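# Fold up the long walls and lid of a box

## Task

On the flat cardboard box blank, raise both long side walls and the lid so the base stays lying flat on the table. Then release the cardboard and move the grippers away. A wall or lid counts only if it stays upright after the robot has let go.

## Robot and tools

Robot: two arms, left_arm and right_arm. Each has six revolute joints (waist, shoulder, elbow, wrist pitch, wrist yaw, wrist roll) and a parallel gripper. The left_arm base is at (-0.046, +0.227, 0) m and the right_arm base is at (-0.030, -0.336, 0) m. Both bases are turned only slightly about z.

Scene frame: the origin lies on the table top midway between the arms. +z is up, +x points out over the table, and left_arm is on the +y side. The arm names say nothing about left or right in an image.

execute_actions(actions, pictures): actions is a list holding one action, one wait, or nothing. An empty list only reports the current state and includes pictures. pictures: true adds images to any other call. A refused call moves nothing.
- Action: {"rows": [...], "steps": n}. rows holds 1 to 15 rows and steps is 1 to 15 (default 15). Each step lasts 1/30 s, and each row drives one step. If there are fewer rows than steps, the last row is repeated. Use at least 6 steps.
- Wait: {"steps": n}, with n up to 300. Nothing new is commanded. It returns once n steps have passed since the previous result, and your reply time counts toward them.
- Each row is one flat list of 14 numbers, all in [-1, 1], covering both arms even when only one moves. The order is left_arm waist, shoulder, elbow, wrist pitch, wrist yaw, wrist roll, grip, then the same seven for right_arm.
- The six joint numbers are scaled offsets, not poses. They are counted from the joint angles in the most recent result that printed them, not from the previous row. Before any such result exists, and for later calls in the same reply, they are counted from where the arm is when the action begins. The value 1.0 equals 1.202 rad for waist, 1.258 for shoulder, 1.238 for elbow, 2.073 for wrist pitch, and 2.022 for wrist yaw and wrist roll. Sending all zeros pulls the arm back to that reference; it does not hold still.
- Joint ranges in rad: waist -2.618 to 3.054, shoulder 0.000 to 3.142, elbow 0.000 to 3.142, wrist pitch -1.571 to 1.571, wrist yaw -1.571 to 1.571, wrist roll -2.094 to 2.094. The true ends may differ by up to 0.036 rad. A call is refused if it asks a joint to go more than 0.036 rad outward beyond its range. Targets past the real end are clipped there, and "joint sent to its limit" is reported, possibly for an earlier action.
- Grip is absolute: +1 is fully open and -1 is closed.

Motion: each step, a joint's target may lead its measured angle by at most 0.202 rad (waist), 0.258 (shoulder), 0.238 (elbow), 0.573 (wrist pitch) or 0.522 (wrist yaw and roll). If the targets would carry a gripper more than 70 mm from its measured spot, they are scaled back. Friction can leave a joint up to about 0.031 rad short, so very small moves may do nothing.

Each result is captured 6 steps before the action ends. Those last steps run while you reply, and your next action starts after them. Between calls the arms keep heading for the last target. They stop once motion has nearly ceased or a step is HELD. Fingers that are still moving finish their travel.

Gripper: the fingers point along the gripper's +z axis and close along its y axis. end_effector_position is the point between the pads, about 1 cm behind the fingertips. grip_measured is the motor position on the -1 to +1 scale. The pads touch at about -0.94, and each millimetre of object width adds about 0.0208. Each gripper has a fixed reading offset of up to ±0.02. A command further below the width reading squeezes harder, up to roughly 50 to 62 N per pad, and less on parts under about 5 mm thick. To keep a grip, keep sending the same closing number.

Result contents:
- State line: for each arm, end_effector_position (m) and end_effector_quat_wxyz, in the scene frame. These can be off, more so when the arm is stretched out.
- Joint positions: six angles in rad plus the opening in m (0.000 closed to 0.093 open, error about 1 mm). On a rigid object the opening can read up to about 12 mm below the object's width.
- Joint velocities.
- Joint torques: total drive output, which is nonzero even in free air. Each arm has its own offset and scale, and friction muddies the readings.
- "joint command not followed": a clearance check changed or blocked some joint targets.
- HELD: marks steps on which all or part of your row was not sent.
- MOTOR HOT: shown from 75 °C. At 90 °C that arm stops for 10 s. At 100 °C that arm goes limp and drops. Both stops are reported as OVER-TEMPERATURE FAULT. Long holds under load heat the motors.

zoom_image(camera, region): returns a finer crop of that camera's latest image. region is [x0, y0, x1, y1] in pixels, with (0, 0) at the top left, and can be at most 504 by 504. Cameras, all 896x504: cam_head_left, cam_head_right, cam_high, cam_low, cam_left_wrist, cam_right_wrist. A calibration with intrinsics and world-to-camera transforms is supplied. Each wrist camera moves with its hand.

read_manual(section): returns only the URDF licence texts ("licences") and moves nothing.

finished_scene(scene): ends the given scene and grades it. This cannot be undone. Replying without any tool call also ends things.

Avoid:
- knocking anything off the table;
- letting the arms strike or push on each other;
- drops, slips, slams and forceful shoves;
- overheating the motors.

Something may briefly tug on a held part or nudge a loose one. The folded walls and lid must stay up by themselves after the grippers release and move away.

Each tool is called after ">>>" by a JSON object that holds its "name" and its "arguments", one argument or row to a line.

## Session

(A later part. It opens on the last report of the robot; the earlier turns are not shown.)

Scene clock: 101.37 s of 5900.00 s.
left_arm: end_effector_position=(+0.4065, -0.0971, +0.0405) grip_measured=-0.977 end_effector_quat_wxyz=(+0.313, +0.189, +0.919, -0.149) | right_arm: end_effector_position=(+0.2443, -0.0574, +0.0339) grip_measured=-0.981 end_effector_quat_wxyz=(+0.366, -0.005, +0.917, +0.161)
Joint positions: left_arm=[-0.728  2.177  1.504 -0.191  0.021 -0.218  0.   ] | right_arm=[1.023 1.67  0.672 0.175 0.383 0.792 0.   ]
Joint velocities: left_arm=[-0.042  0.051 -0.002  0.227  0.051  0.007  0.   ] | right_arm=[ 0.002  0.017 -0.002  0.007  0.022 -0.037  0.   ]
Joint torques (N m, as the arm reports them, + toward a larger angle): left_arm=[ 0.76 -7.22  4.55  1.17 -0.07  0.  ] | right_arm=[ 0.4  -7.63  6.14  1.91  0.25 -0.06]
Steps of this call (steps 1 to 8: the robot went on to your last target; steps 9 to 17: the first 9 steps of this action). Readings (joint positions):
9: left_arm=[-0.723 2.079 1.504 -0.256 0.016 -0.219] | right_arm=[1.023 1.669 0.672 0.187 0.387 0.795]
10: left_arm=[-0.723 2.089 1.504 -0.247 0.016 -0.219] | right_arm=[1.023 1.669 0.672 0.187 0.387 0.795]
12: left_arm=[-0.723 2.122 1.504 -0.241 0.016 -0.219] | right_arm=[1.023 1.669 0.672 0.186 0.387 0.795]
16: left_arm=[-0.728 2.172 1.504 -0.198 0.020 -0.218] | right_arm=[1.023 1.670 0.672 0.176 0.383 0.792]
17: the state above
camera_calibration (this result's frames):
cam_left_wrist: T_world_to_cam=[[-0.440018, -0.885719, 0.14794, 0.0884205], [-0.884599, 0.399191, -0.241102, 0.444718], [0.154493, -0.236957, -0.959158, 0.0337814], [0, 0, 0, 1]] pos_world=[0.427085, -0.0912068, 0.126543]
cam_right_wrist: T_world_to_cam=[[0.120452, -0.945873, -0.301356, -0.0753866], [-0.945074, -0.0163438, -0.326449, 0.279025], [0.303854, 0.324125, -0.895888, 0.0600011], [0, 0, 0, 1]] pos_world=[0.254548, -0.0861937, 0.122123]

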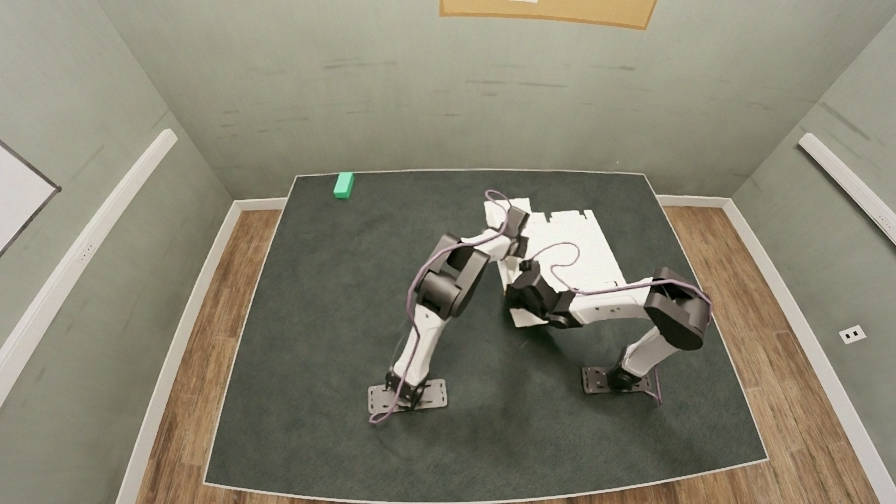

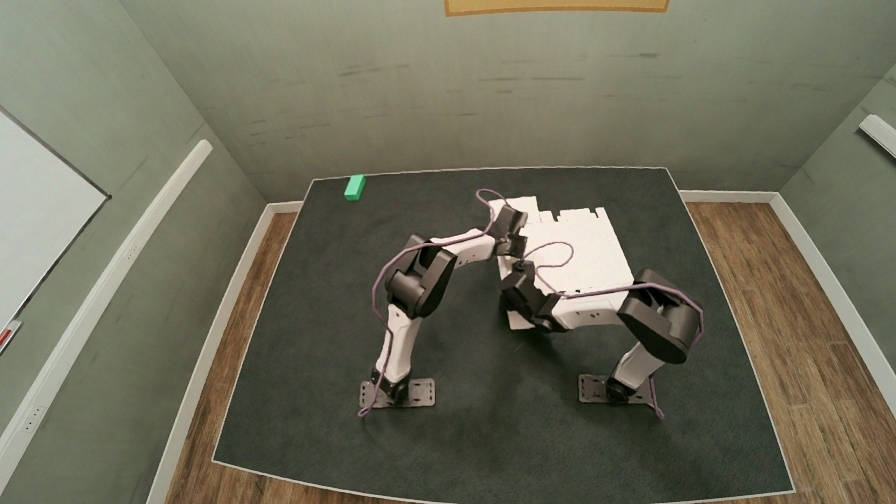

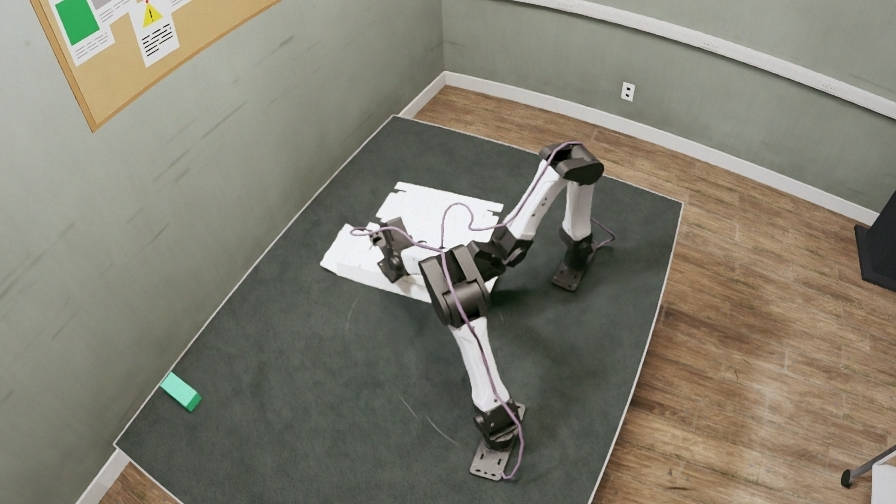

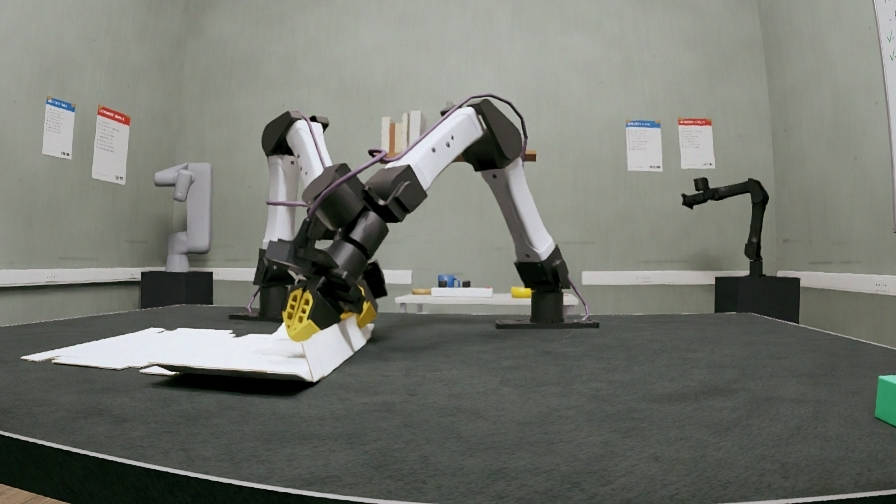

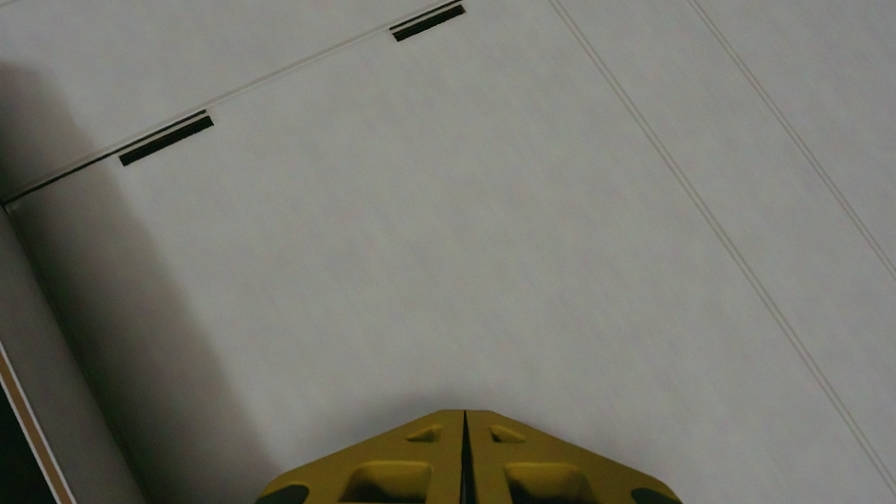

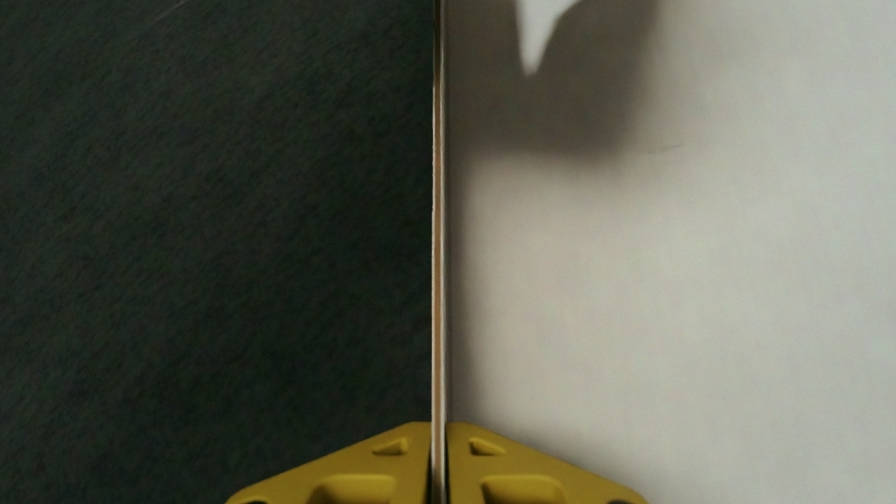

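>>> {"name": "execute_actions", "arguments": {
  "actions": [
    {"rows": [[0,0.06,-0.02,-0.015,0,0,-1, 0,0,0,0,0,0,-1]], "steps": 15}
  ],
  "pictures": true
}}

Scene clock: 101.87 s of 5900.00 s.
left_arm: end_effector_position=(+0.4071, -0.0987, +0.0406) grip_measured=-0.977 end_effector_quat_wxyz=(+0.315, +0.189, +0.918, -0.150) | right_arm: end_effector_position=(+0.2443, -0.0575, +0.0339) grip_measured=-0.981 end_effector_quat_wxyz=(+0.366, -0.006, +0.917, +0.160)
Joint positions: left_arm=[-0.73   2.179  1.504 -0.183  0.021 -0.218  0.   ] | right_arm=[1.023 1.67  0.672 0.175 0.383 0.79  0.   ]
Joint velocities: left_arm=[-0.002 -0.012 -0.002  0.007 -0.022  0.007  0.   ] | right_arm=[-0.002 -0.007 -0.007 -0.022  0.007  0.007  0.   ]
Joint torques (N m, as the arm reports them, + toward a larger angle): left_arm=[ 0.26 -6.94  4.76  1.42  0.04 -0.04] | right_arm=[ 0.42 -7.55  6.17  1.77  0.19 -0.08]
Steps of this call (steps 1 to 6: the last 6 steps of your previous action; steps 7 to 15: the first 9 steps of this action). Readings (joint positions):
7: left_arm=[-0.730 2.179 1.504 -0.183 0.021 -0.218] | right_arm=[1.023 1.670 0.672 0.175 0.383 0.790]
8: left_arm=[-0.730 2.179 1.504 -0.183 0.021 -0.218] | right_arm=[1.023 1.670 0.672 0.175 0.383 0.790]
10: left_arm=[-0.730 2.179 1.504 -0.183 0.021 -0.218] | right_arm=[1.023 1.670 0.672 0.175 0.383 0.790]
14: left_arm=[-0.730 2.179 1.504 -0.183 0.021 -0.218] | right_arm=[1.023 1.670 0.672 0.175 0.383 0.790]
15: the state above
camera_calibration (this result's frames):
cam_left_wrist: T_world_to_cam=[[-0.442303, -0.884377, 0.149148, 0.0883168], [-0.882716, 0.399841, -0.24686, 0.445407], [0.158682, -0.240842, -0.957505, 0.0312629], [0, 0, 0, 1]] pos_world=[0.42727, -0.092457, 0.126715]
cam_right_wrist: T_world_to_cam=[[0.122064, -0.946238, -0.299556, -0.0759255], [-0.944896, -0.0184173, -0.326853, 0.278821], [0.303763, 0.322946, -0.896345, 0.0599456], [0, 0, 0, 1]] pos_world=[0.254515, -0.0860677, 0.122121]

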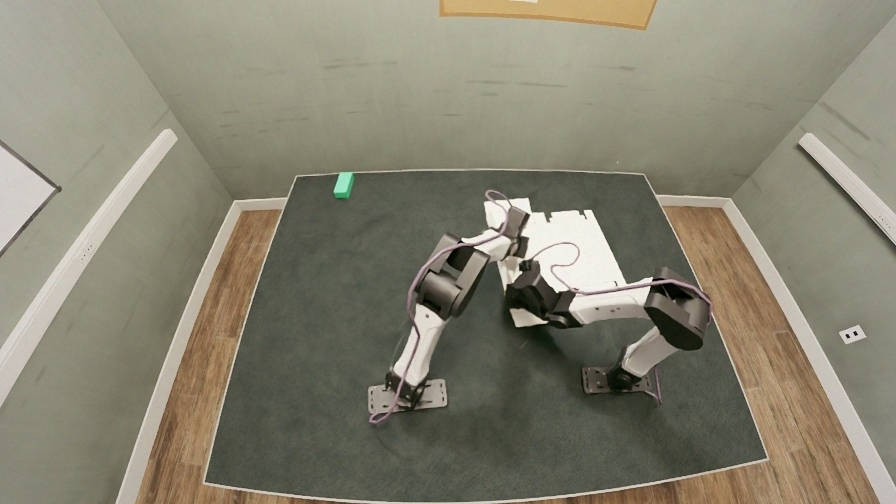

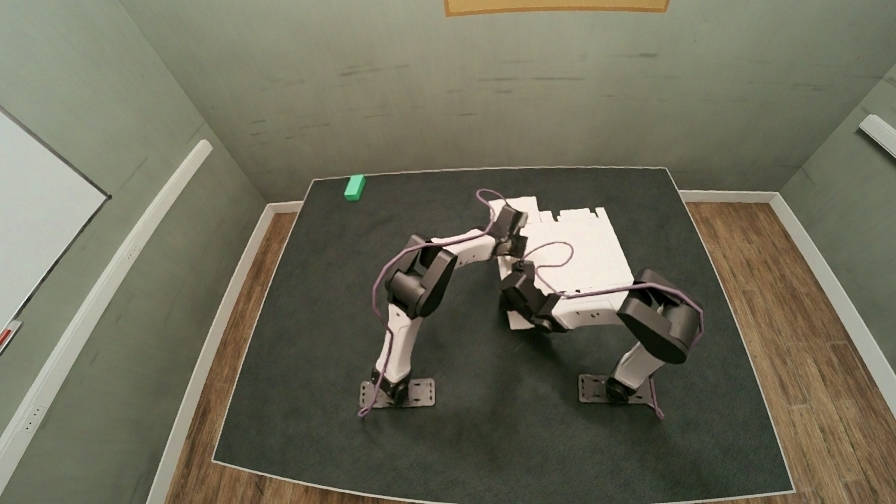

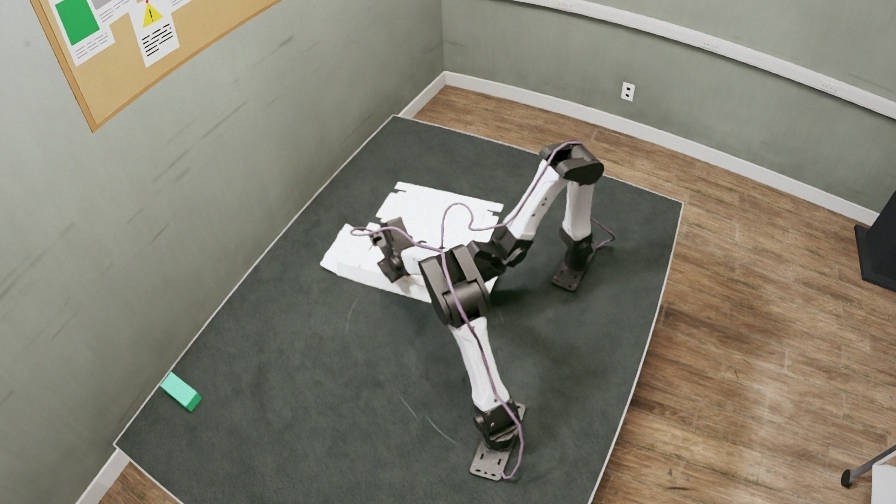

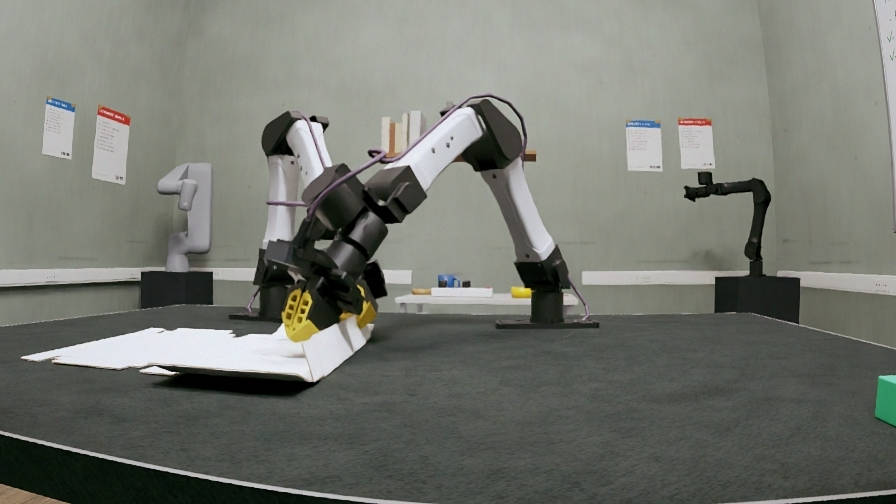

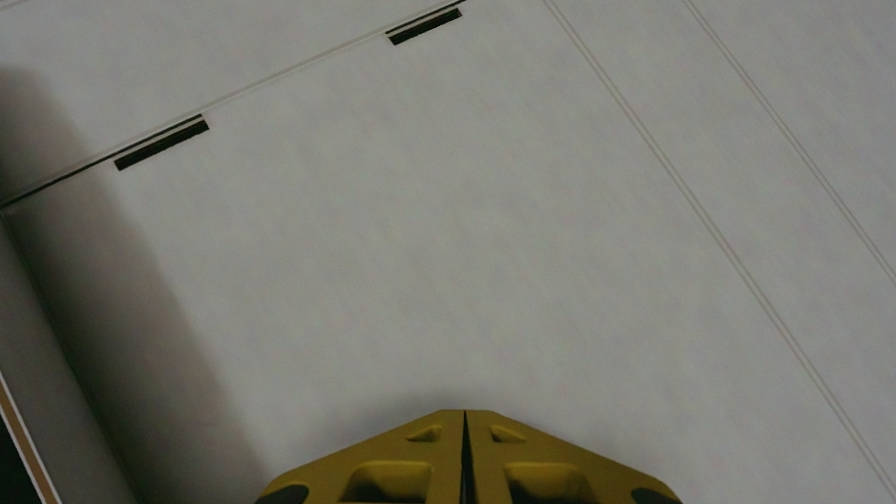

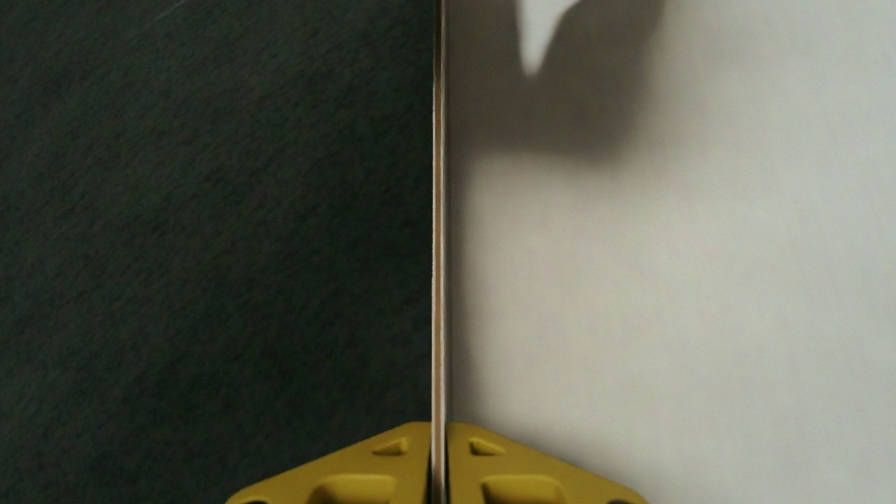

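>>> {"name": "zoom_image", "arguments": {
  "camera": "cam_low",
  "region": [150, 200, 450, 400]
}}

>>> {"name": "zoom_image", "arguments": {
  "camera": "cam_high",
  "region": [300, 170, 540, 320]
}}

Region (150, 200, 450, 400) of cam_low's 896x504 image, scaled by 1.680, with more detail than that image has.

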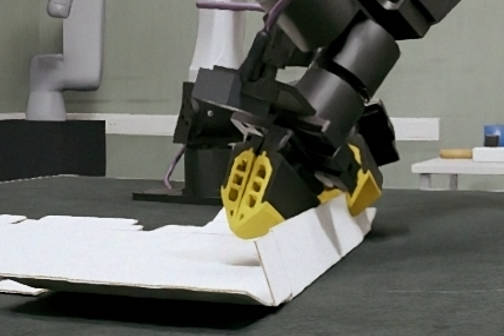

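Region (300, 170, 540, 320) of cam_high's 896x504 image, scaled by 2.100, with more detail than that image has; it fills the top 315 rows of this view, and the rest is white.

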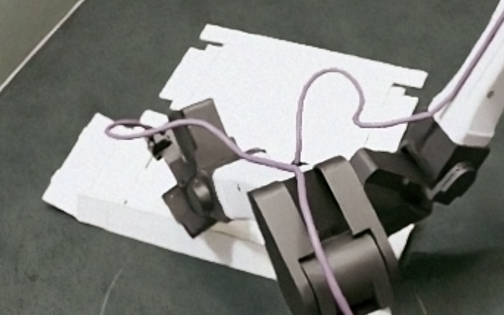

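>>> {"name": "execute_actions", "arguments": {
  "actions": [
    {"rows": [[0,-0.08,0.05,-0.05,0,0,-1, 0,0,0,0,0,0,-1],[0,-0.08,0.05,-0.05,0,0,-1, 0,0,0,0,0,0,-1],[0,-0.08,0.1,-0.1,0,0,-1, 0,0,0,0,0,0,-1],[0,-0.08,0.15,-0.15,0,0,-1, 0,0,0,0,0,0,-1],[0,-0.05,0.25,-0.2,0,0,-1, 0,0,0,0,0,0,-1],[-0.01,0,0.35,-0.25,0,0,-1, 0,0,0,0,0,0,-1],[-0.02,0.05,0.45,-0.3,0,0,-1, 0,0,0,0,0,0,-1],[-0.03,0.12,0.55,-0.35,0,0,-1, 0,0,0,0,0,0,-1],[-0.04,0.18,0.65,-0.40,0,0,-1, 0,0,0,0,0,0,-1],[-0.042,0.238,0.719,-0.443,0,0,-1, 0,0,0,0,0,0,-1]], "steps": 15}
  ]
}}

>>> {"name": "execute_actions", "arguments": {
  "actions": [
    {"steps": 30}
  ],
  "pictures": true
}}

Scene clock: 105.97 s of 5900.00 s.
left_arm: end_effector_position=(+0.4304, -0.1232, +0.1428) grip_measured=-0.977 end_effector_quat_wxyz=(+0.314, +0.195, +0.917, -0.152) | right_arm: end_effector_position=(+0.2446, -0.0574, +0.0342) grip_measured=-0.981 end_effector_quat_wxyz=(+0.367, -0.006, +0.916, +0.160)
Joint positions: left_arm=[-0.741  2.227  2.001 -0.634  0.021 -0.218  0.   ] | right_arm=[1.023 1.67  0.672 0.177 0.385 0.788 0.   ]
Joint velocities: left_arm=[-0.208  1.204  2.85  -1.722  0.007  0.037  0.   ] | right_arm=[-0.007  0.007 -0.007 -0.081  0.051  0.037  0.   ]
Joint torques (N m, as the arm reports them, + toward a larger angle): left_arm=[-2.16 -5.61  3.74  0.83  0.02 -0.07] | right_arm=[ 0.36 -7.49  6.19  1.74  0.18 -0.09]
Steps of this call (steps 1 to 6: the last 6 steps of your previous action; steps 7 to 15: the robot went on to your last target; steps 16 to 90: nothing new was sent; then 0.80 s passed at rest; steps 91 to 99: the first 9 steps of this action). Readings (joint positions):
91: left_arm=[-0.730 2.170 1.512 -0.196 0.021 -0.218] | right_arm=[1.023 1.670 0.672 0.175 0.383 0.789]
92: left_arm=[-0.730 2.159 1.518 -0.217 0.021 -0.218] | right_arm=[1.023 1.670 0.672 0.175 0.384 0.788]
94: left_arm=[-0.730 2.137 1.574 -0.308 0.021 -0.218] | right_arm=[1.023 1.670 0.672 0.177 0.385 0.788]
98: left_arm=[-0.735 2.188 1.901 -0.569 0.021 -0.218] | right_arm=[1.023 1.670 0.672 0.177 0.385 0.788]
99: the state above

Scene clock: 106.97 s of 5900.00 s.
left_arm: end_effector_position=(+0.3967, -0.1282, +0.0812) grip_measured=-0.977 end_effector_quat_wxyz=(+0.164, +0.222, +0.957, -0.089) | right_arm: end_effector_position=(+0.2446, -0.0574, +0.0342) grip_measured=-0.981 end_effector_quat_wxyz=(+0.367, -0.006, +0.916, +0.160)
Joint positions: left_arm=[-0.783  2.484  2.371 -1.084  0.021 -0.218  0.   ] | right_arm=[1.023 1.67  0.672 0.177 0.385 0.788 0.   ]
Joint velocities: left_arm=[-0.017 -0.007 -0.012 -0.007 -0.007  0.066  0.   ] | right_arm=[-0.002 -0.007  0.007 -0.037  0.022 -0.081  0.   ]
Joint torques (N m, as the arm reports them, + toward a larger angle): left_arm=[  0.33 -14.69   8.35   1.06   0.04  -0.03] | right_arm=[ 0.41 -7.55  6.18  1.74  0.18 -0.08]
Kept back: nothing.
Steps of this call (steps 1 to 6: the last 6 steps of your previous action; steps 7 to 30: the robot went on to your last target). Readings (joint positions):
1: left_arm=[-0.748 2.268 2.086 -0.683 0.021 -0.218] | right_arm=[1.023 1.670 0.672 0.177 0.385 0.788]
2: left_arm=[-0.757 2.317 2.175 -0.749 0.021 -0.218] | right_arm=[1.023 1.670 0.672 0.177 0.385 0.788]
4: left_arm=[-0.771 2.411 2.318 -0.852 0.021 -0.218] | right_arm=[1.023 1.670 0.672 0.177 0.385 0.788]
8: left_arm=[-0.783 2.476 2.361 -0.987 0.021 -0.218] | right_arm=[1.023 1.670 0.672 0.177 0.385 0.788]
30: the state above
camera_calibration (this result's frames):
cam_left_wrist: T_world_to_cam=[[-0.456433, -0.885144, 0.0904957, 0.0618188], [-0.882208, 0.463435, 0.0832922, 0.439256], [-0.115664, -0.0418187, -0.992408, 0.201895], [0, 0, 0, 1]] pos_world=[0.439084, -0.140405, 0.158181]
cam_right_wrist: T_world_to_cam=[[0.123015, -0.94641, -0.298622, -0.0761268], [-0.944116, -0.0188845, -0.329072, 0.279069], [0.305798, 0.322414, -0.895844, 0.059579], [0, 0, 0, 1]] pos_world=[0.254619, -0.0859862, 0.122474]

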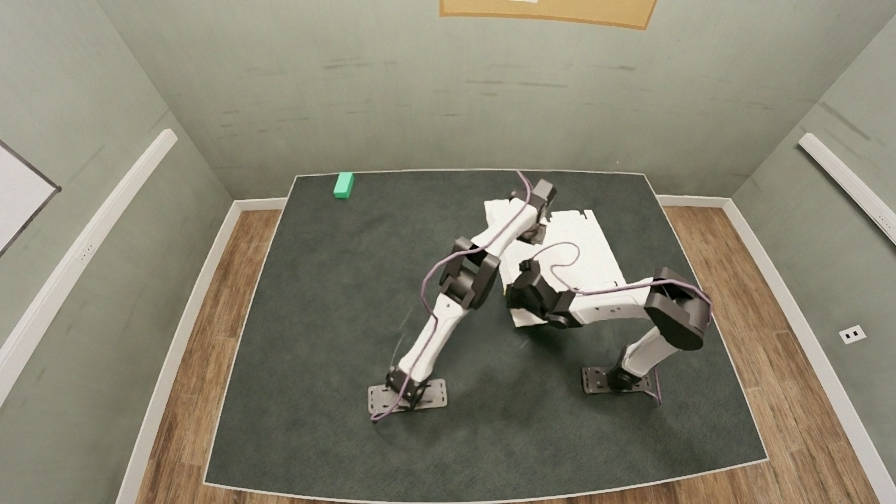

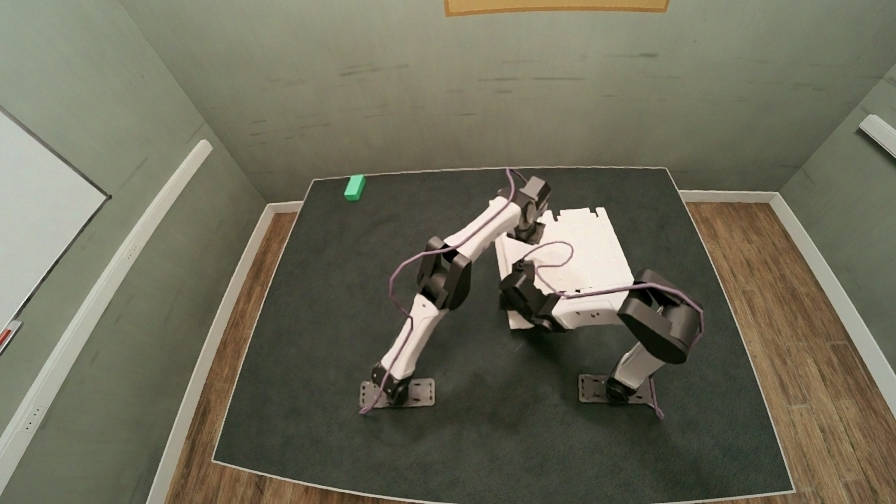

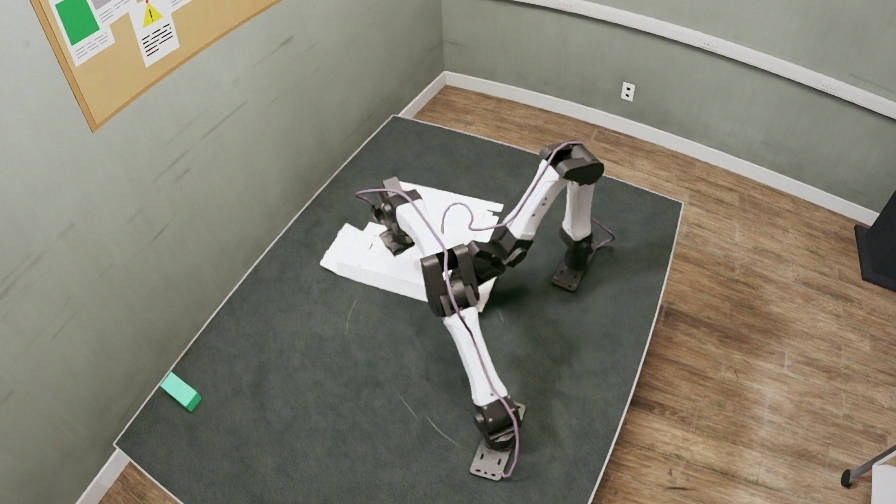

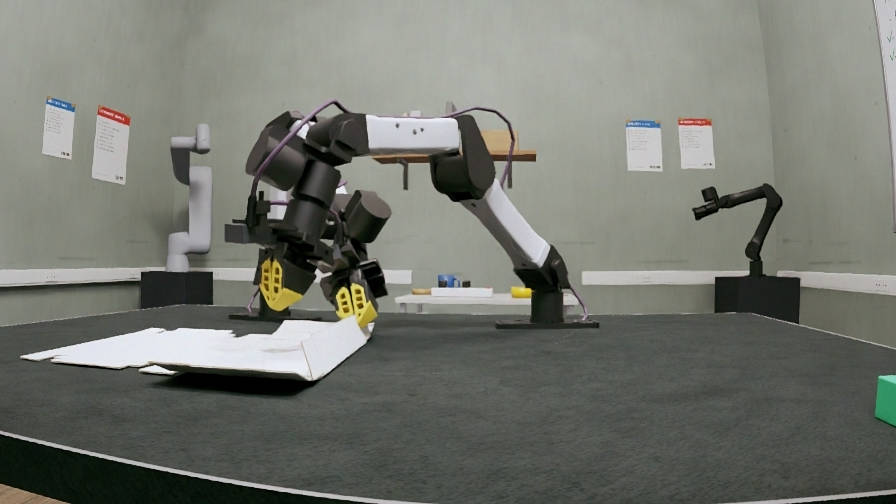

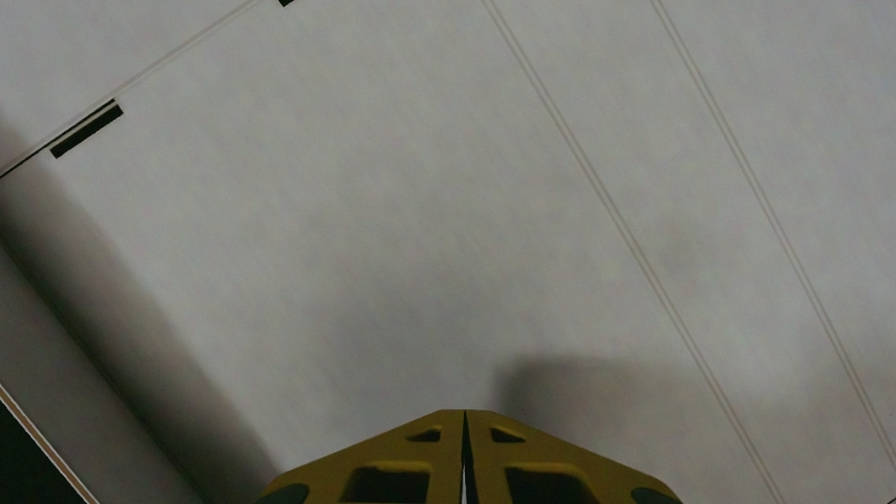

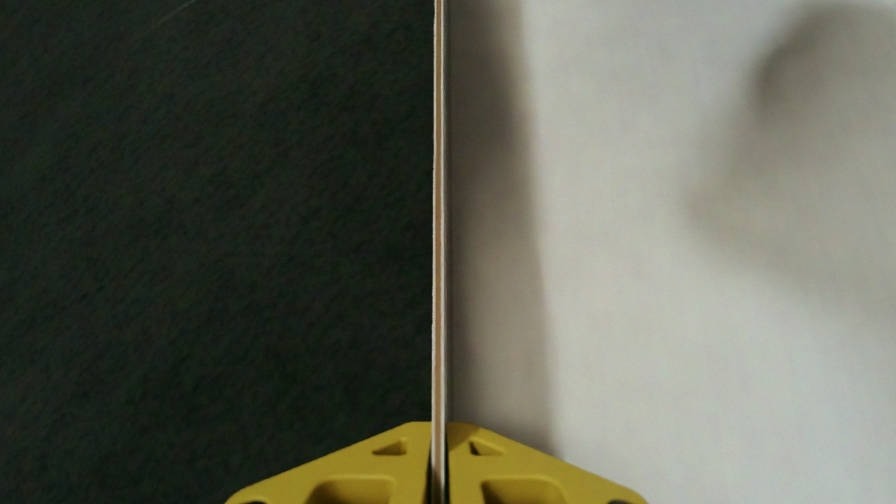

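>>> {"name": "execute_actions", "arguments": {
  "actions": [
    {"rows": [[0,0,-0.08,0.045,0,0,-1, 0,0,0,0,0,0,-1],[0,0,-0.08,0.045,0,0,-1, 0,0,0,0,0,0,-1],[0,0,-0.16,0.09,0,0,-1, 0,0,0,0,0,0,-1],[0,0,-0.16,0.09,0,0,-1, 0,0,0,0,0,0,-1],[0,0.01,-0.235,0.141,0,0,-1, 0,0,0,0,0,0,-1],[0,0.01,-0.235,0.141,0,0,-1, 0,0,0,0,0,0,-1],[0,0.03,-0.256,0.141,0,0,-1, 0,0,0,0,0,0,-1]], "steps": 15}
  ]
}}

>>> {"name": "execute_actions", "arguments": {
  "actions": [
    {"steps": 15}
  ],
  "pictures": true
}}

Scene clock: 107.57 s of 5900.00 s.
left_arm: end_effector_position=(+0.3917, -0.1243, +0.0243) grip_measured=-0.977 end_effector_quat_wxyz=(+0.156, +0.222, +0.959, -0.086) | right_arm: end_effector_position=(+0.2446, -0.0573, +0.0342) grip_measured=-0.981 end_effector_quat_wxyz=(+0.367, -0.006, +0.916, +0.160)
Joint positions: left_arm=[-0.783  2.465  2.115 -0.863  0.021 -0.218  0.   ] | right_arm=[1.023 1.67  0.672 0.177 0.384 0.788 0.   ]
Joint velocities: left_arm=[-0.007 -0.002 -0.11   0.593 -0.066  0.037  0.   ] | right_arm=[-0.002 -0.022  0.007 -0.007 -0.037 -0.066  0.   ]
Joint torques (N m, as the arm reports them, + toward a larger angle): left_arm=[  0.02 -10.07   2.33   0.91   0.    -0.01] | right_arm=[ 0.42 -7.59  6.19  1.76  0.18 -0.1 ]
Steps of this call (steps 1 to 9: the robot went on to your last target; steps 10 to 18: the first 9 steps of this action). Readings (joint positions):
10: left_arm=[-0.783 2.481 2.354 -1.068 0.021 -0.218] | right_arm=[1.023 1.670 0.672 0.177 0.385 0.788]
11: left_arm=[-0.783 2.477 2.334 -1.051 0.021 -0.218] | right_arm=[1.023 1.670 0.672 0.177 0.385 0.788]
13: left_arm=[-0.783 2.470 2.258 -0.993 0.021 -0.218] | right_arm=[1.023 1.670 0.672 0.177 0.385 0.788]
17: left_arm=[-0.783 2.469 2.120 -0.886 0.021 -0.218] | right_arm=[1.023 1.670 0.672 0.177 0.384 0.788]
18: the state above

Scene clock: 108.07 s of 5900.00 s.
left_arm: end_effector_position=(+0.3970, -0.1287, +0.0191) grip_measured=-0.977 end_effector_quat_wxyz=(+0.169, +0.222, +0.956, -0.092) | right_arm: end_effector_position=(+0.2449, -0.0576, +0.0344) grip_measured=-0.981 end_effector_quat_wxyz=(+0.368, -0.006, +0.916, +0.159)
Joint positions: left_arm=[-0.783  2.472  2.097 -0.809  0.022 -0.218  0.   ] | right_arm=[1.023 1.67  0.672 0.177 0.387 0.787 0.   ]
Joint velocities: left_arm=[ 0.002  0.012  0.007  0.051 -0.037 -0.051  0.   ] | right_arm=[ 0.012 -0.012 -0.007 -0.007  0.066 -0.037  0.   ]
Joint torques (N m, as the arm reports them, + toward a larger angle): left_arm=[  0.24 -10.72   3.33   1.49   0.    -0.03] | right_arm=[ 0.42 -7.57  6.18  1.75  0.17 -0.09]
Kept back: nothing.
Steps of this call (steps 1 to 6: the last 6 steps of your previous action; steps 7 to 15: the robot went on to your last target). Readings (joint positions):
1: left_arm=[-0.783 2.465 2.109 -0.842 0.021 -0.218] | right_arm=[1.023 1.670 0.672 0.177 0.384 0.788]
2: left_arm=[-0.783 2.471 2.100 -0.830 0.021 -0.218] | right_arm=[1.023 1.670 0.672 0.177 0.384 0.788]
4: left_arm=[-0.783 2.470 2.099 -0.817 0.022 -0.218] | right_arm=[1.023 1.670 0.672 0.177 0.385 0.788]
8: left_arm=[-0.783 2.472 2.097 -0.810 0.022 -0.218] | right_arm=[1.023 1.670 0.672 0.177 0.386 0.788]
15: the state above
camera_calibration (this result's frames):
cam_left_wrist: T_world_to_cam=[[-0.457658, -0.884152, 0.0939409, 0.0676925], [-0.882722, 0.464478, 0.0711537, 0.445486], [-0.106544, -0.0503596, -0.993032, 0.135607], [0, 0, 0, 1]] pos_world=[0.438668, -0.140239, 0.0966048]
cam_right_wrist: T_world_to_cam=[[0.122357, -0.94675, -0.297815, -0.0761562], [-0.943506, -0.0178565, -0.330874, 0.279403], [0.307937, 0.321475, -0.895449, 0.059154], [0, 0, 0, 1]] pos_world=[0.254721, -0.0861282, 0.122736]

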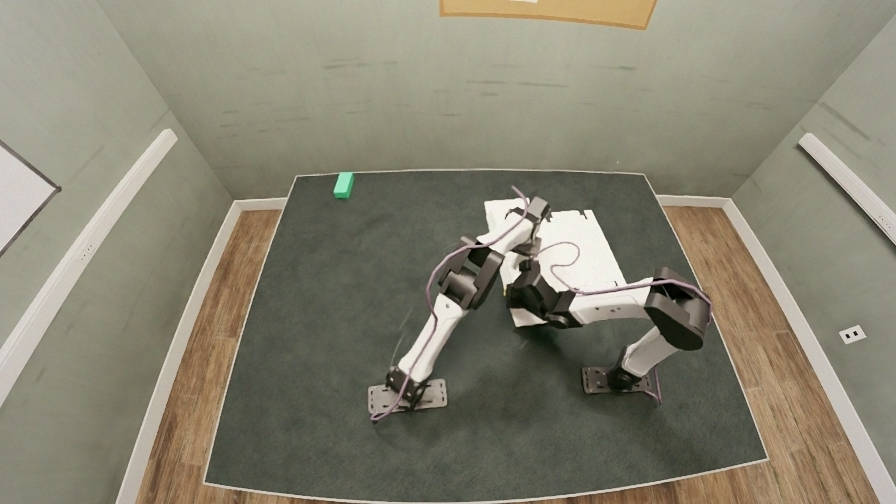

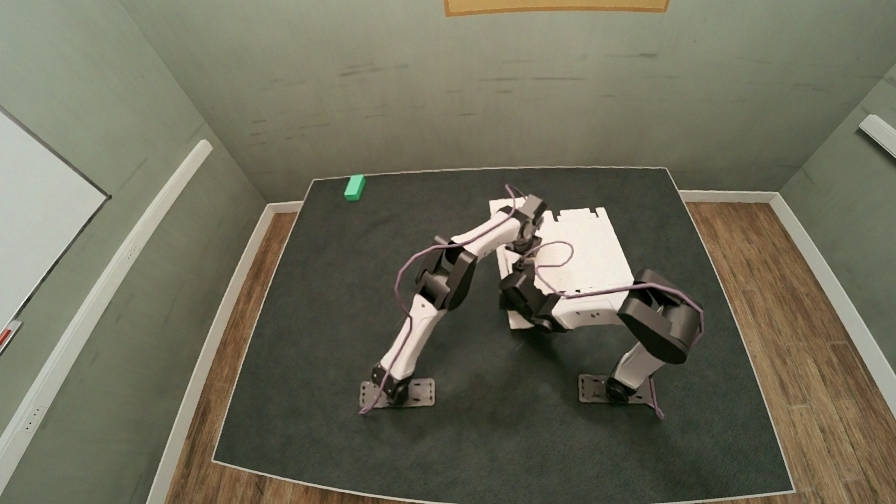

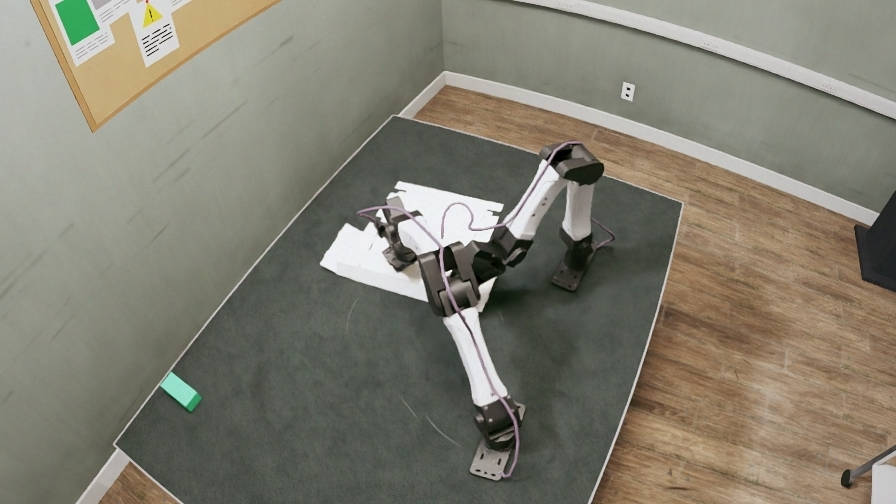

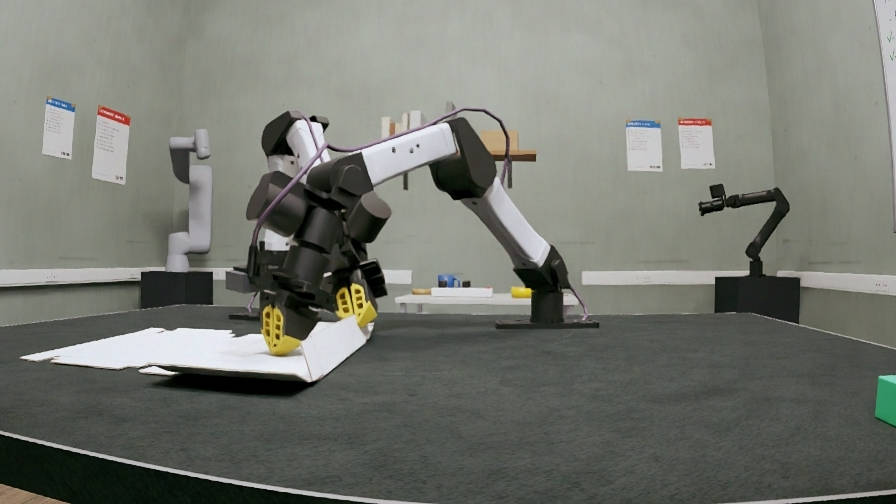

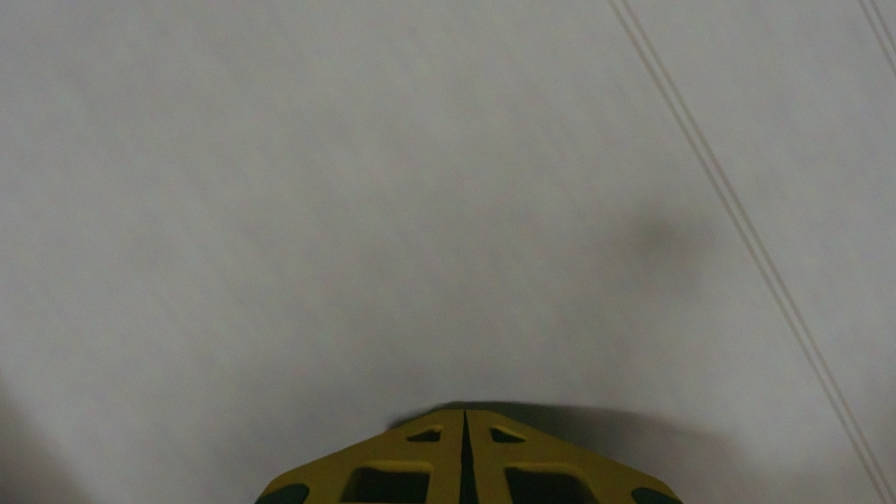

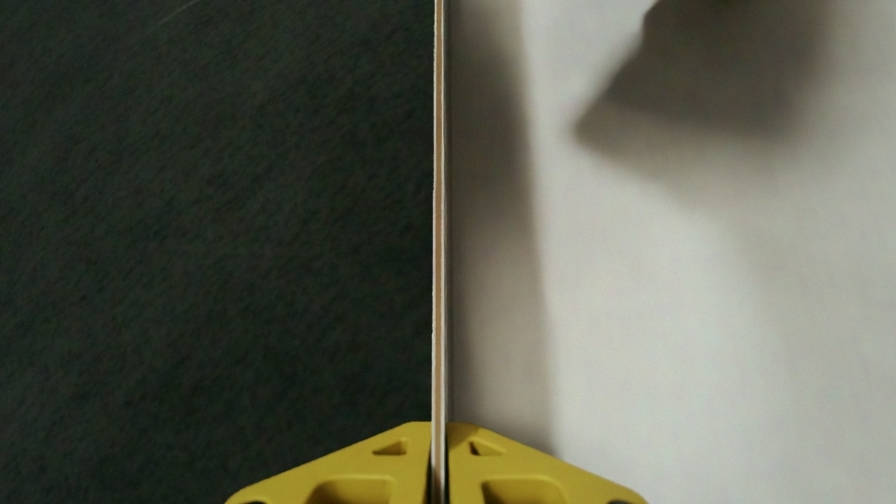

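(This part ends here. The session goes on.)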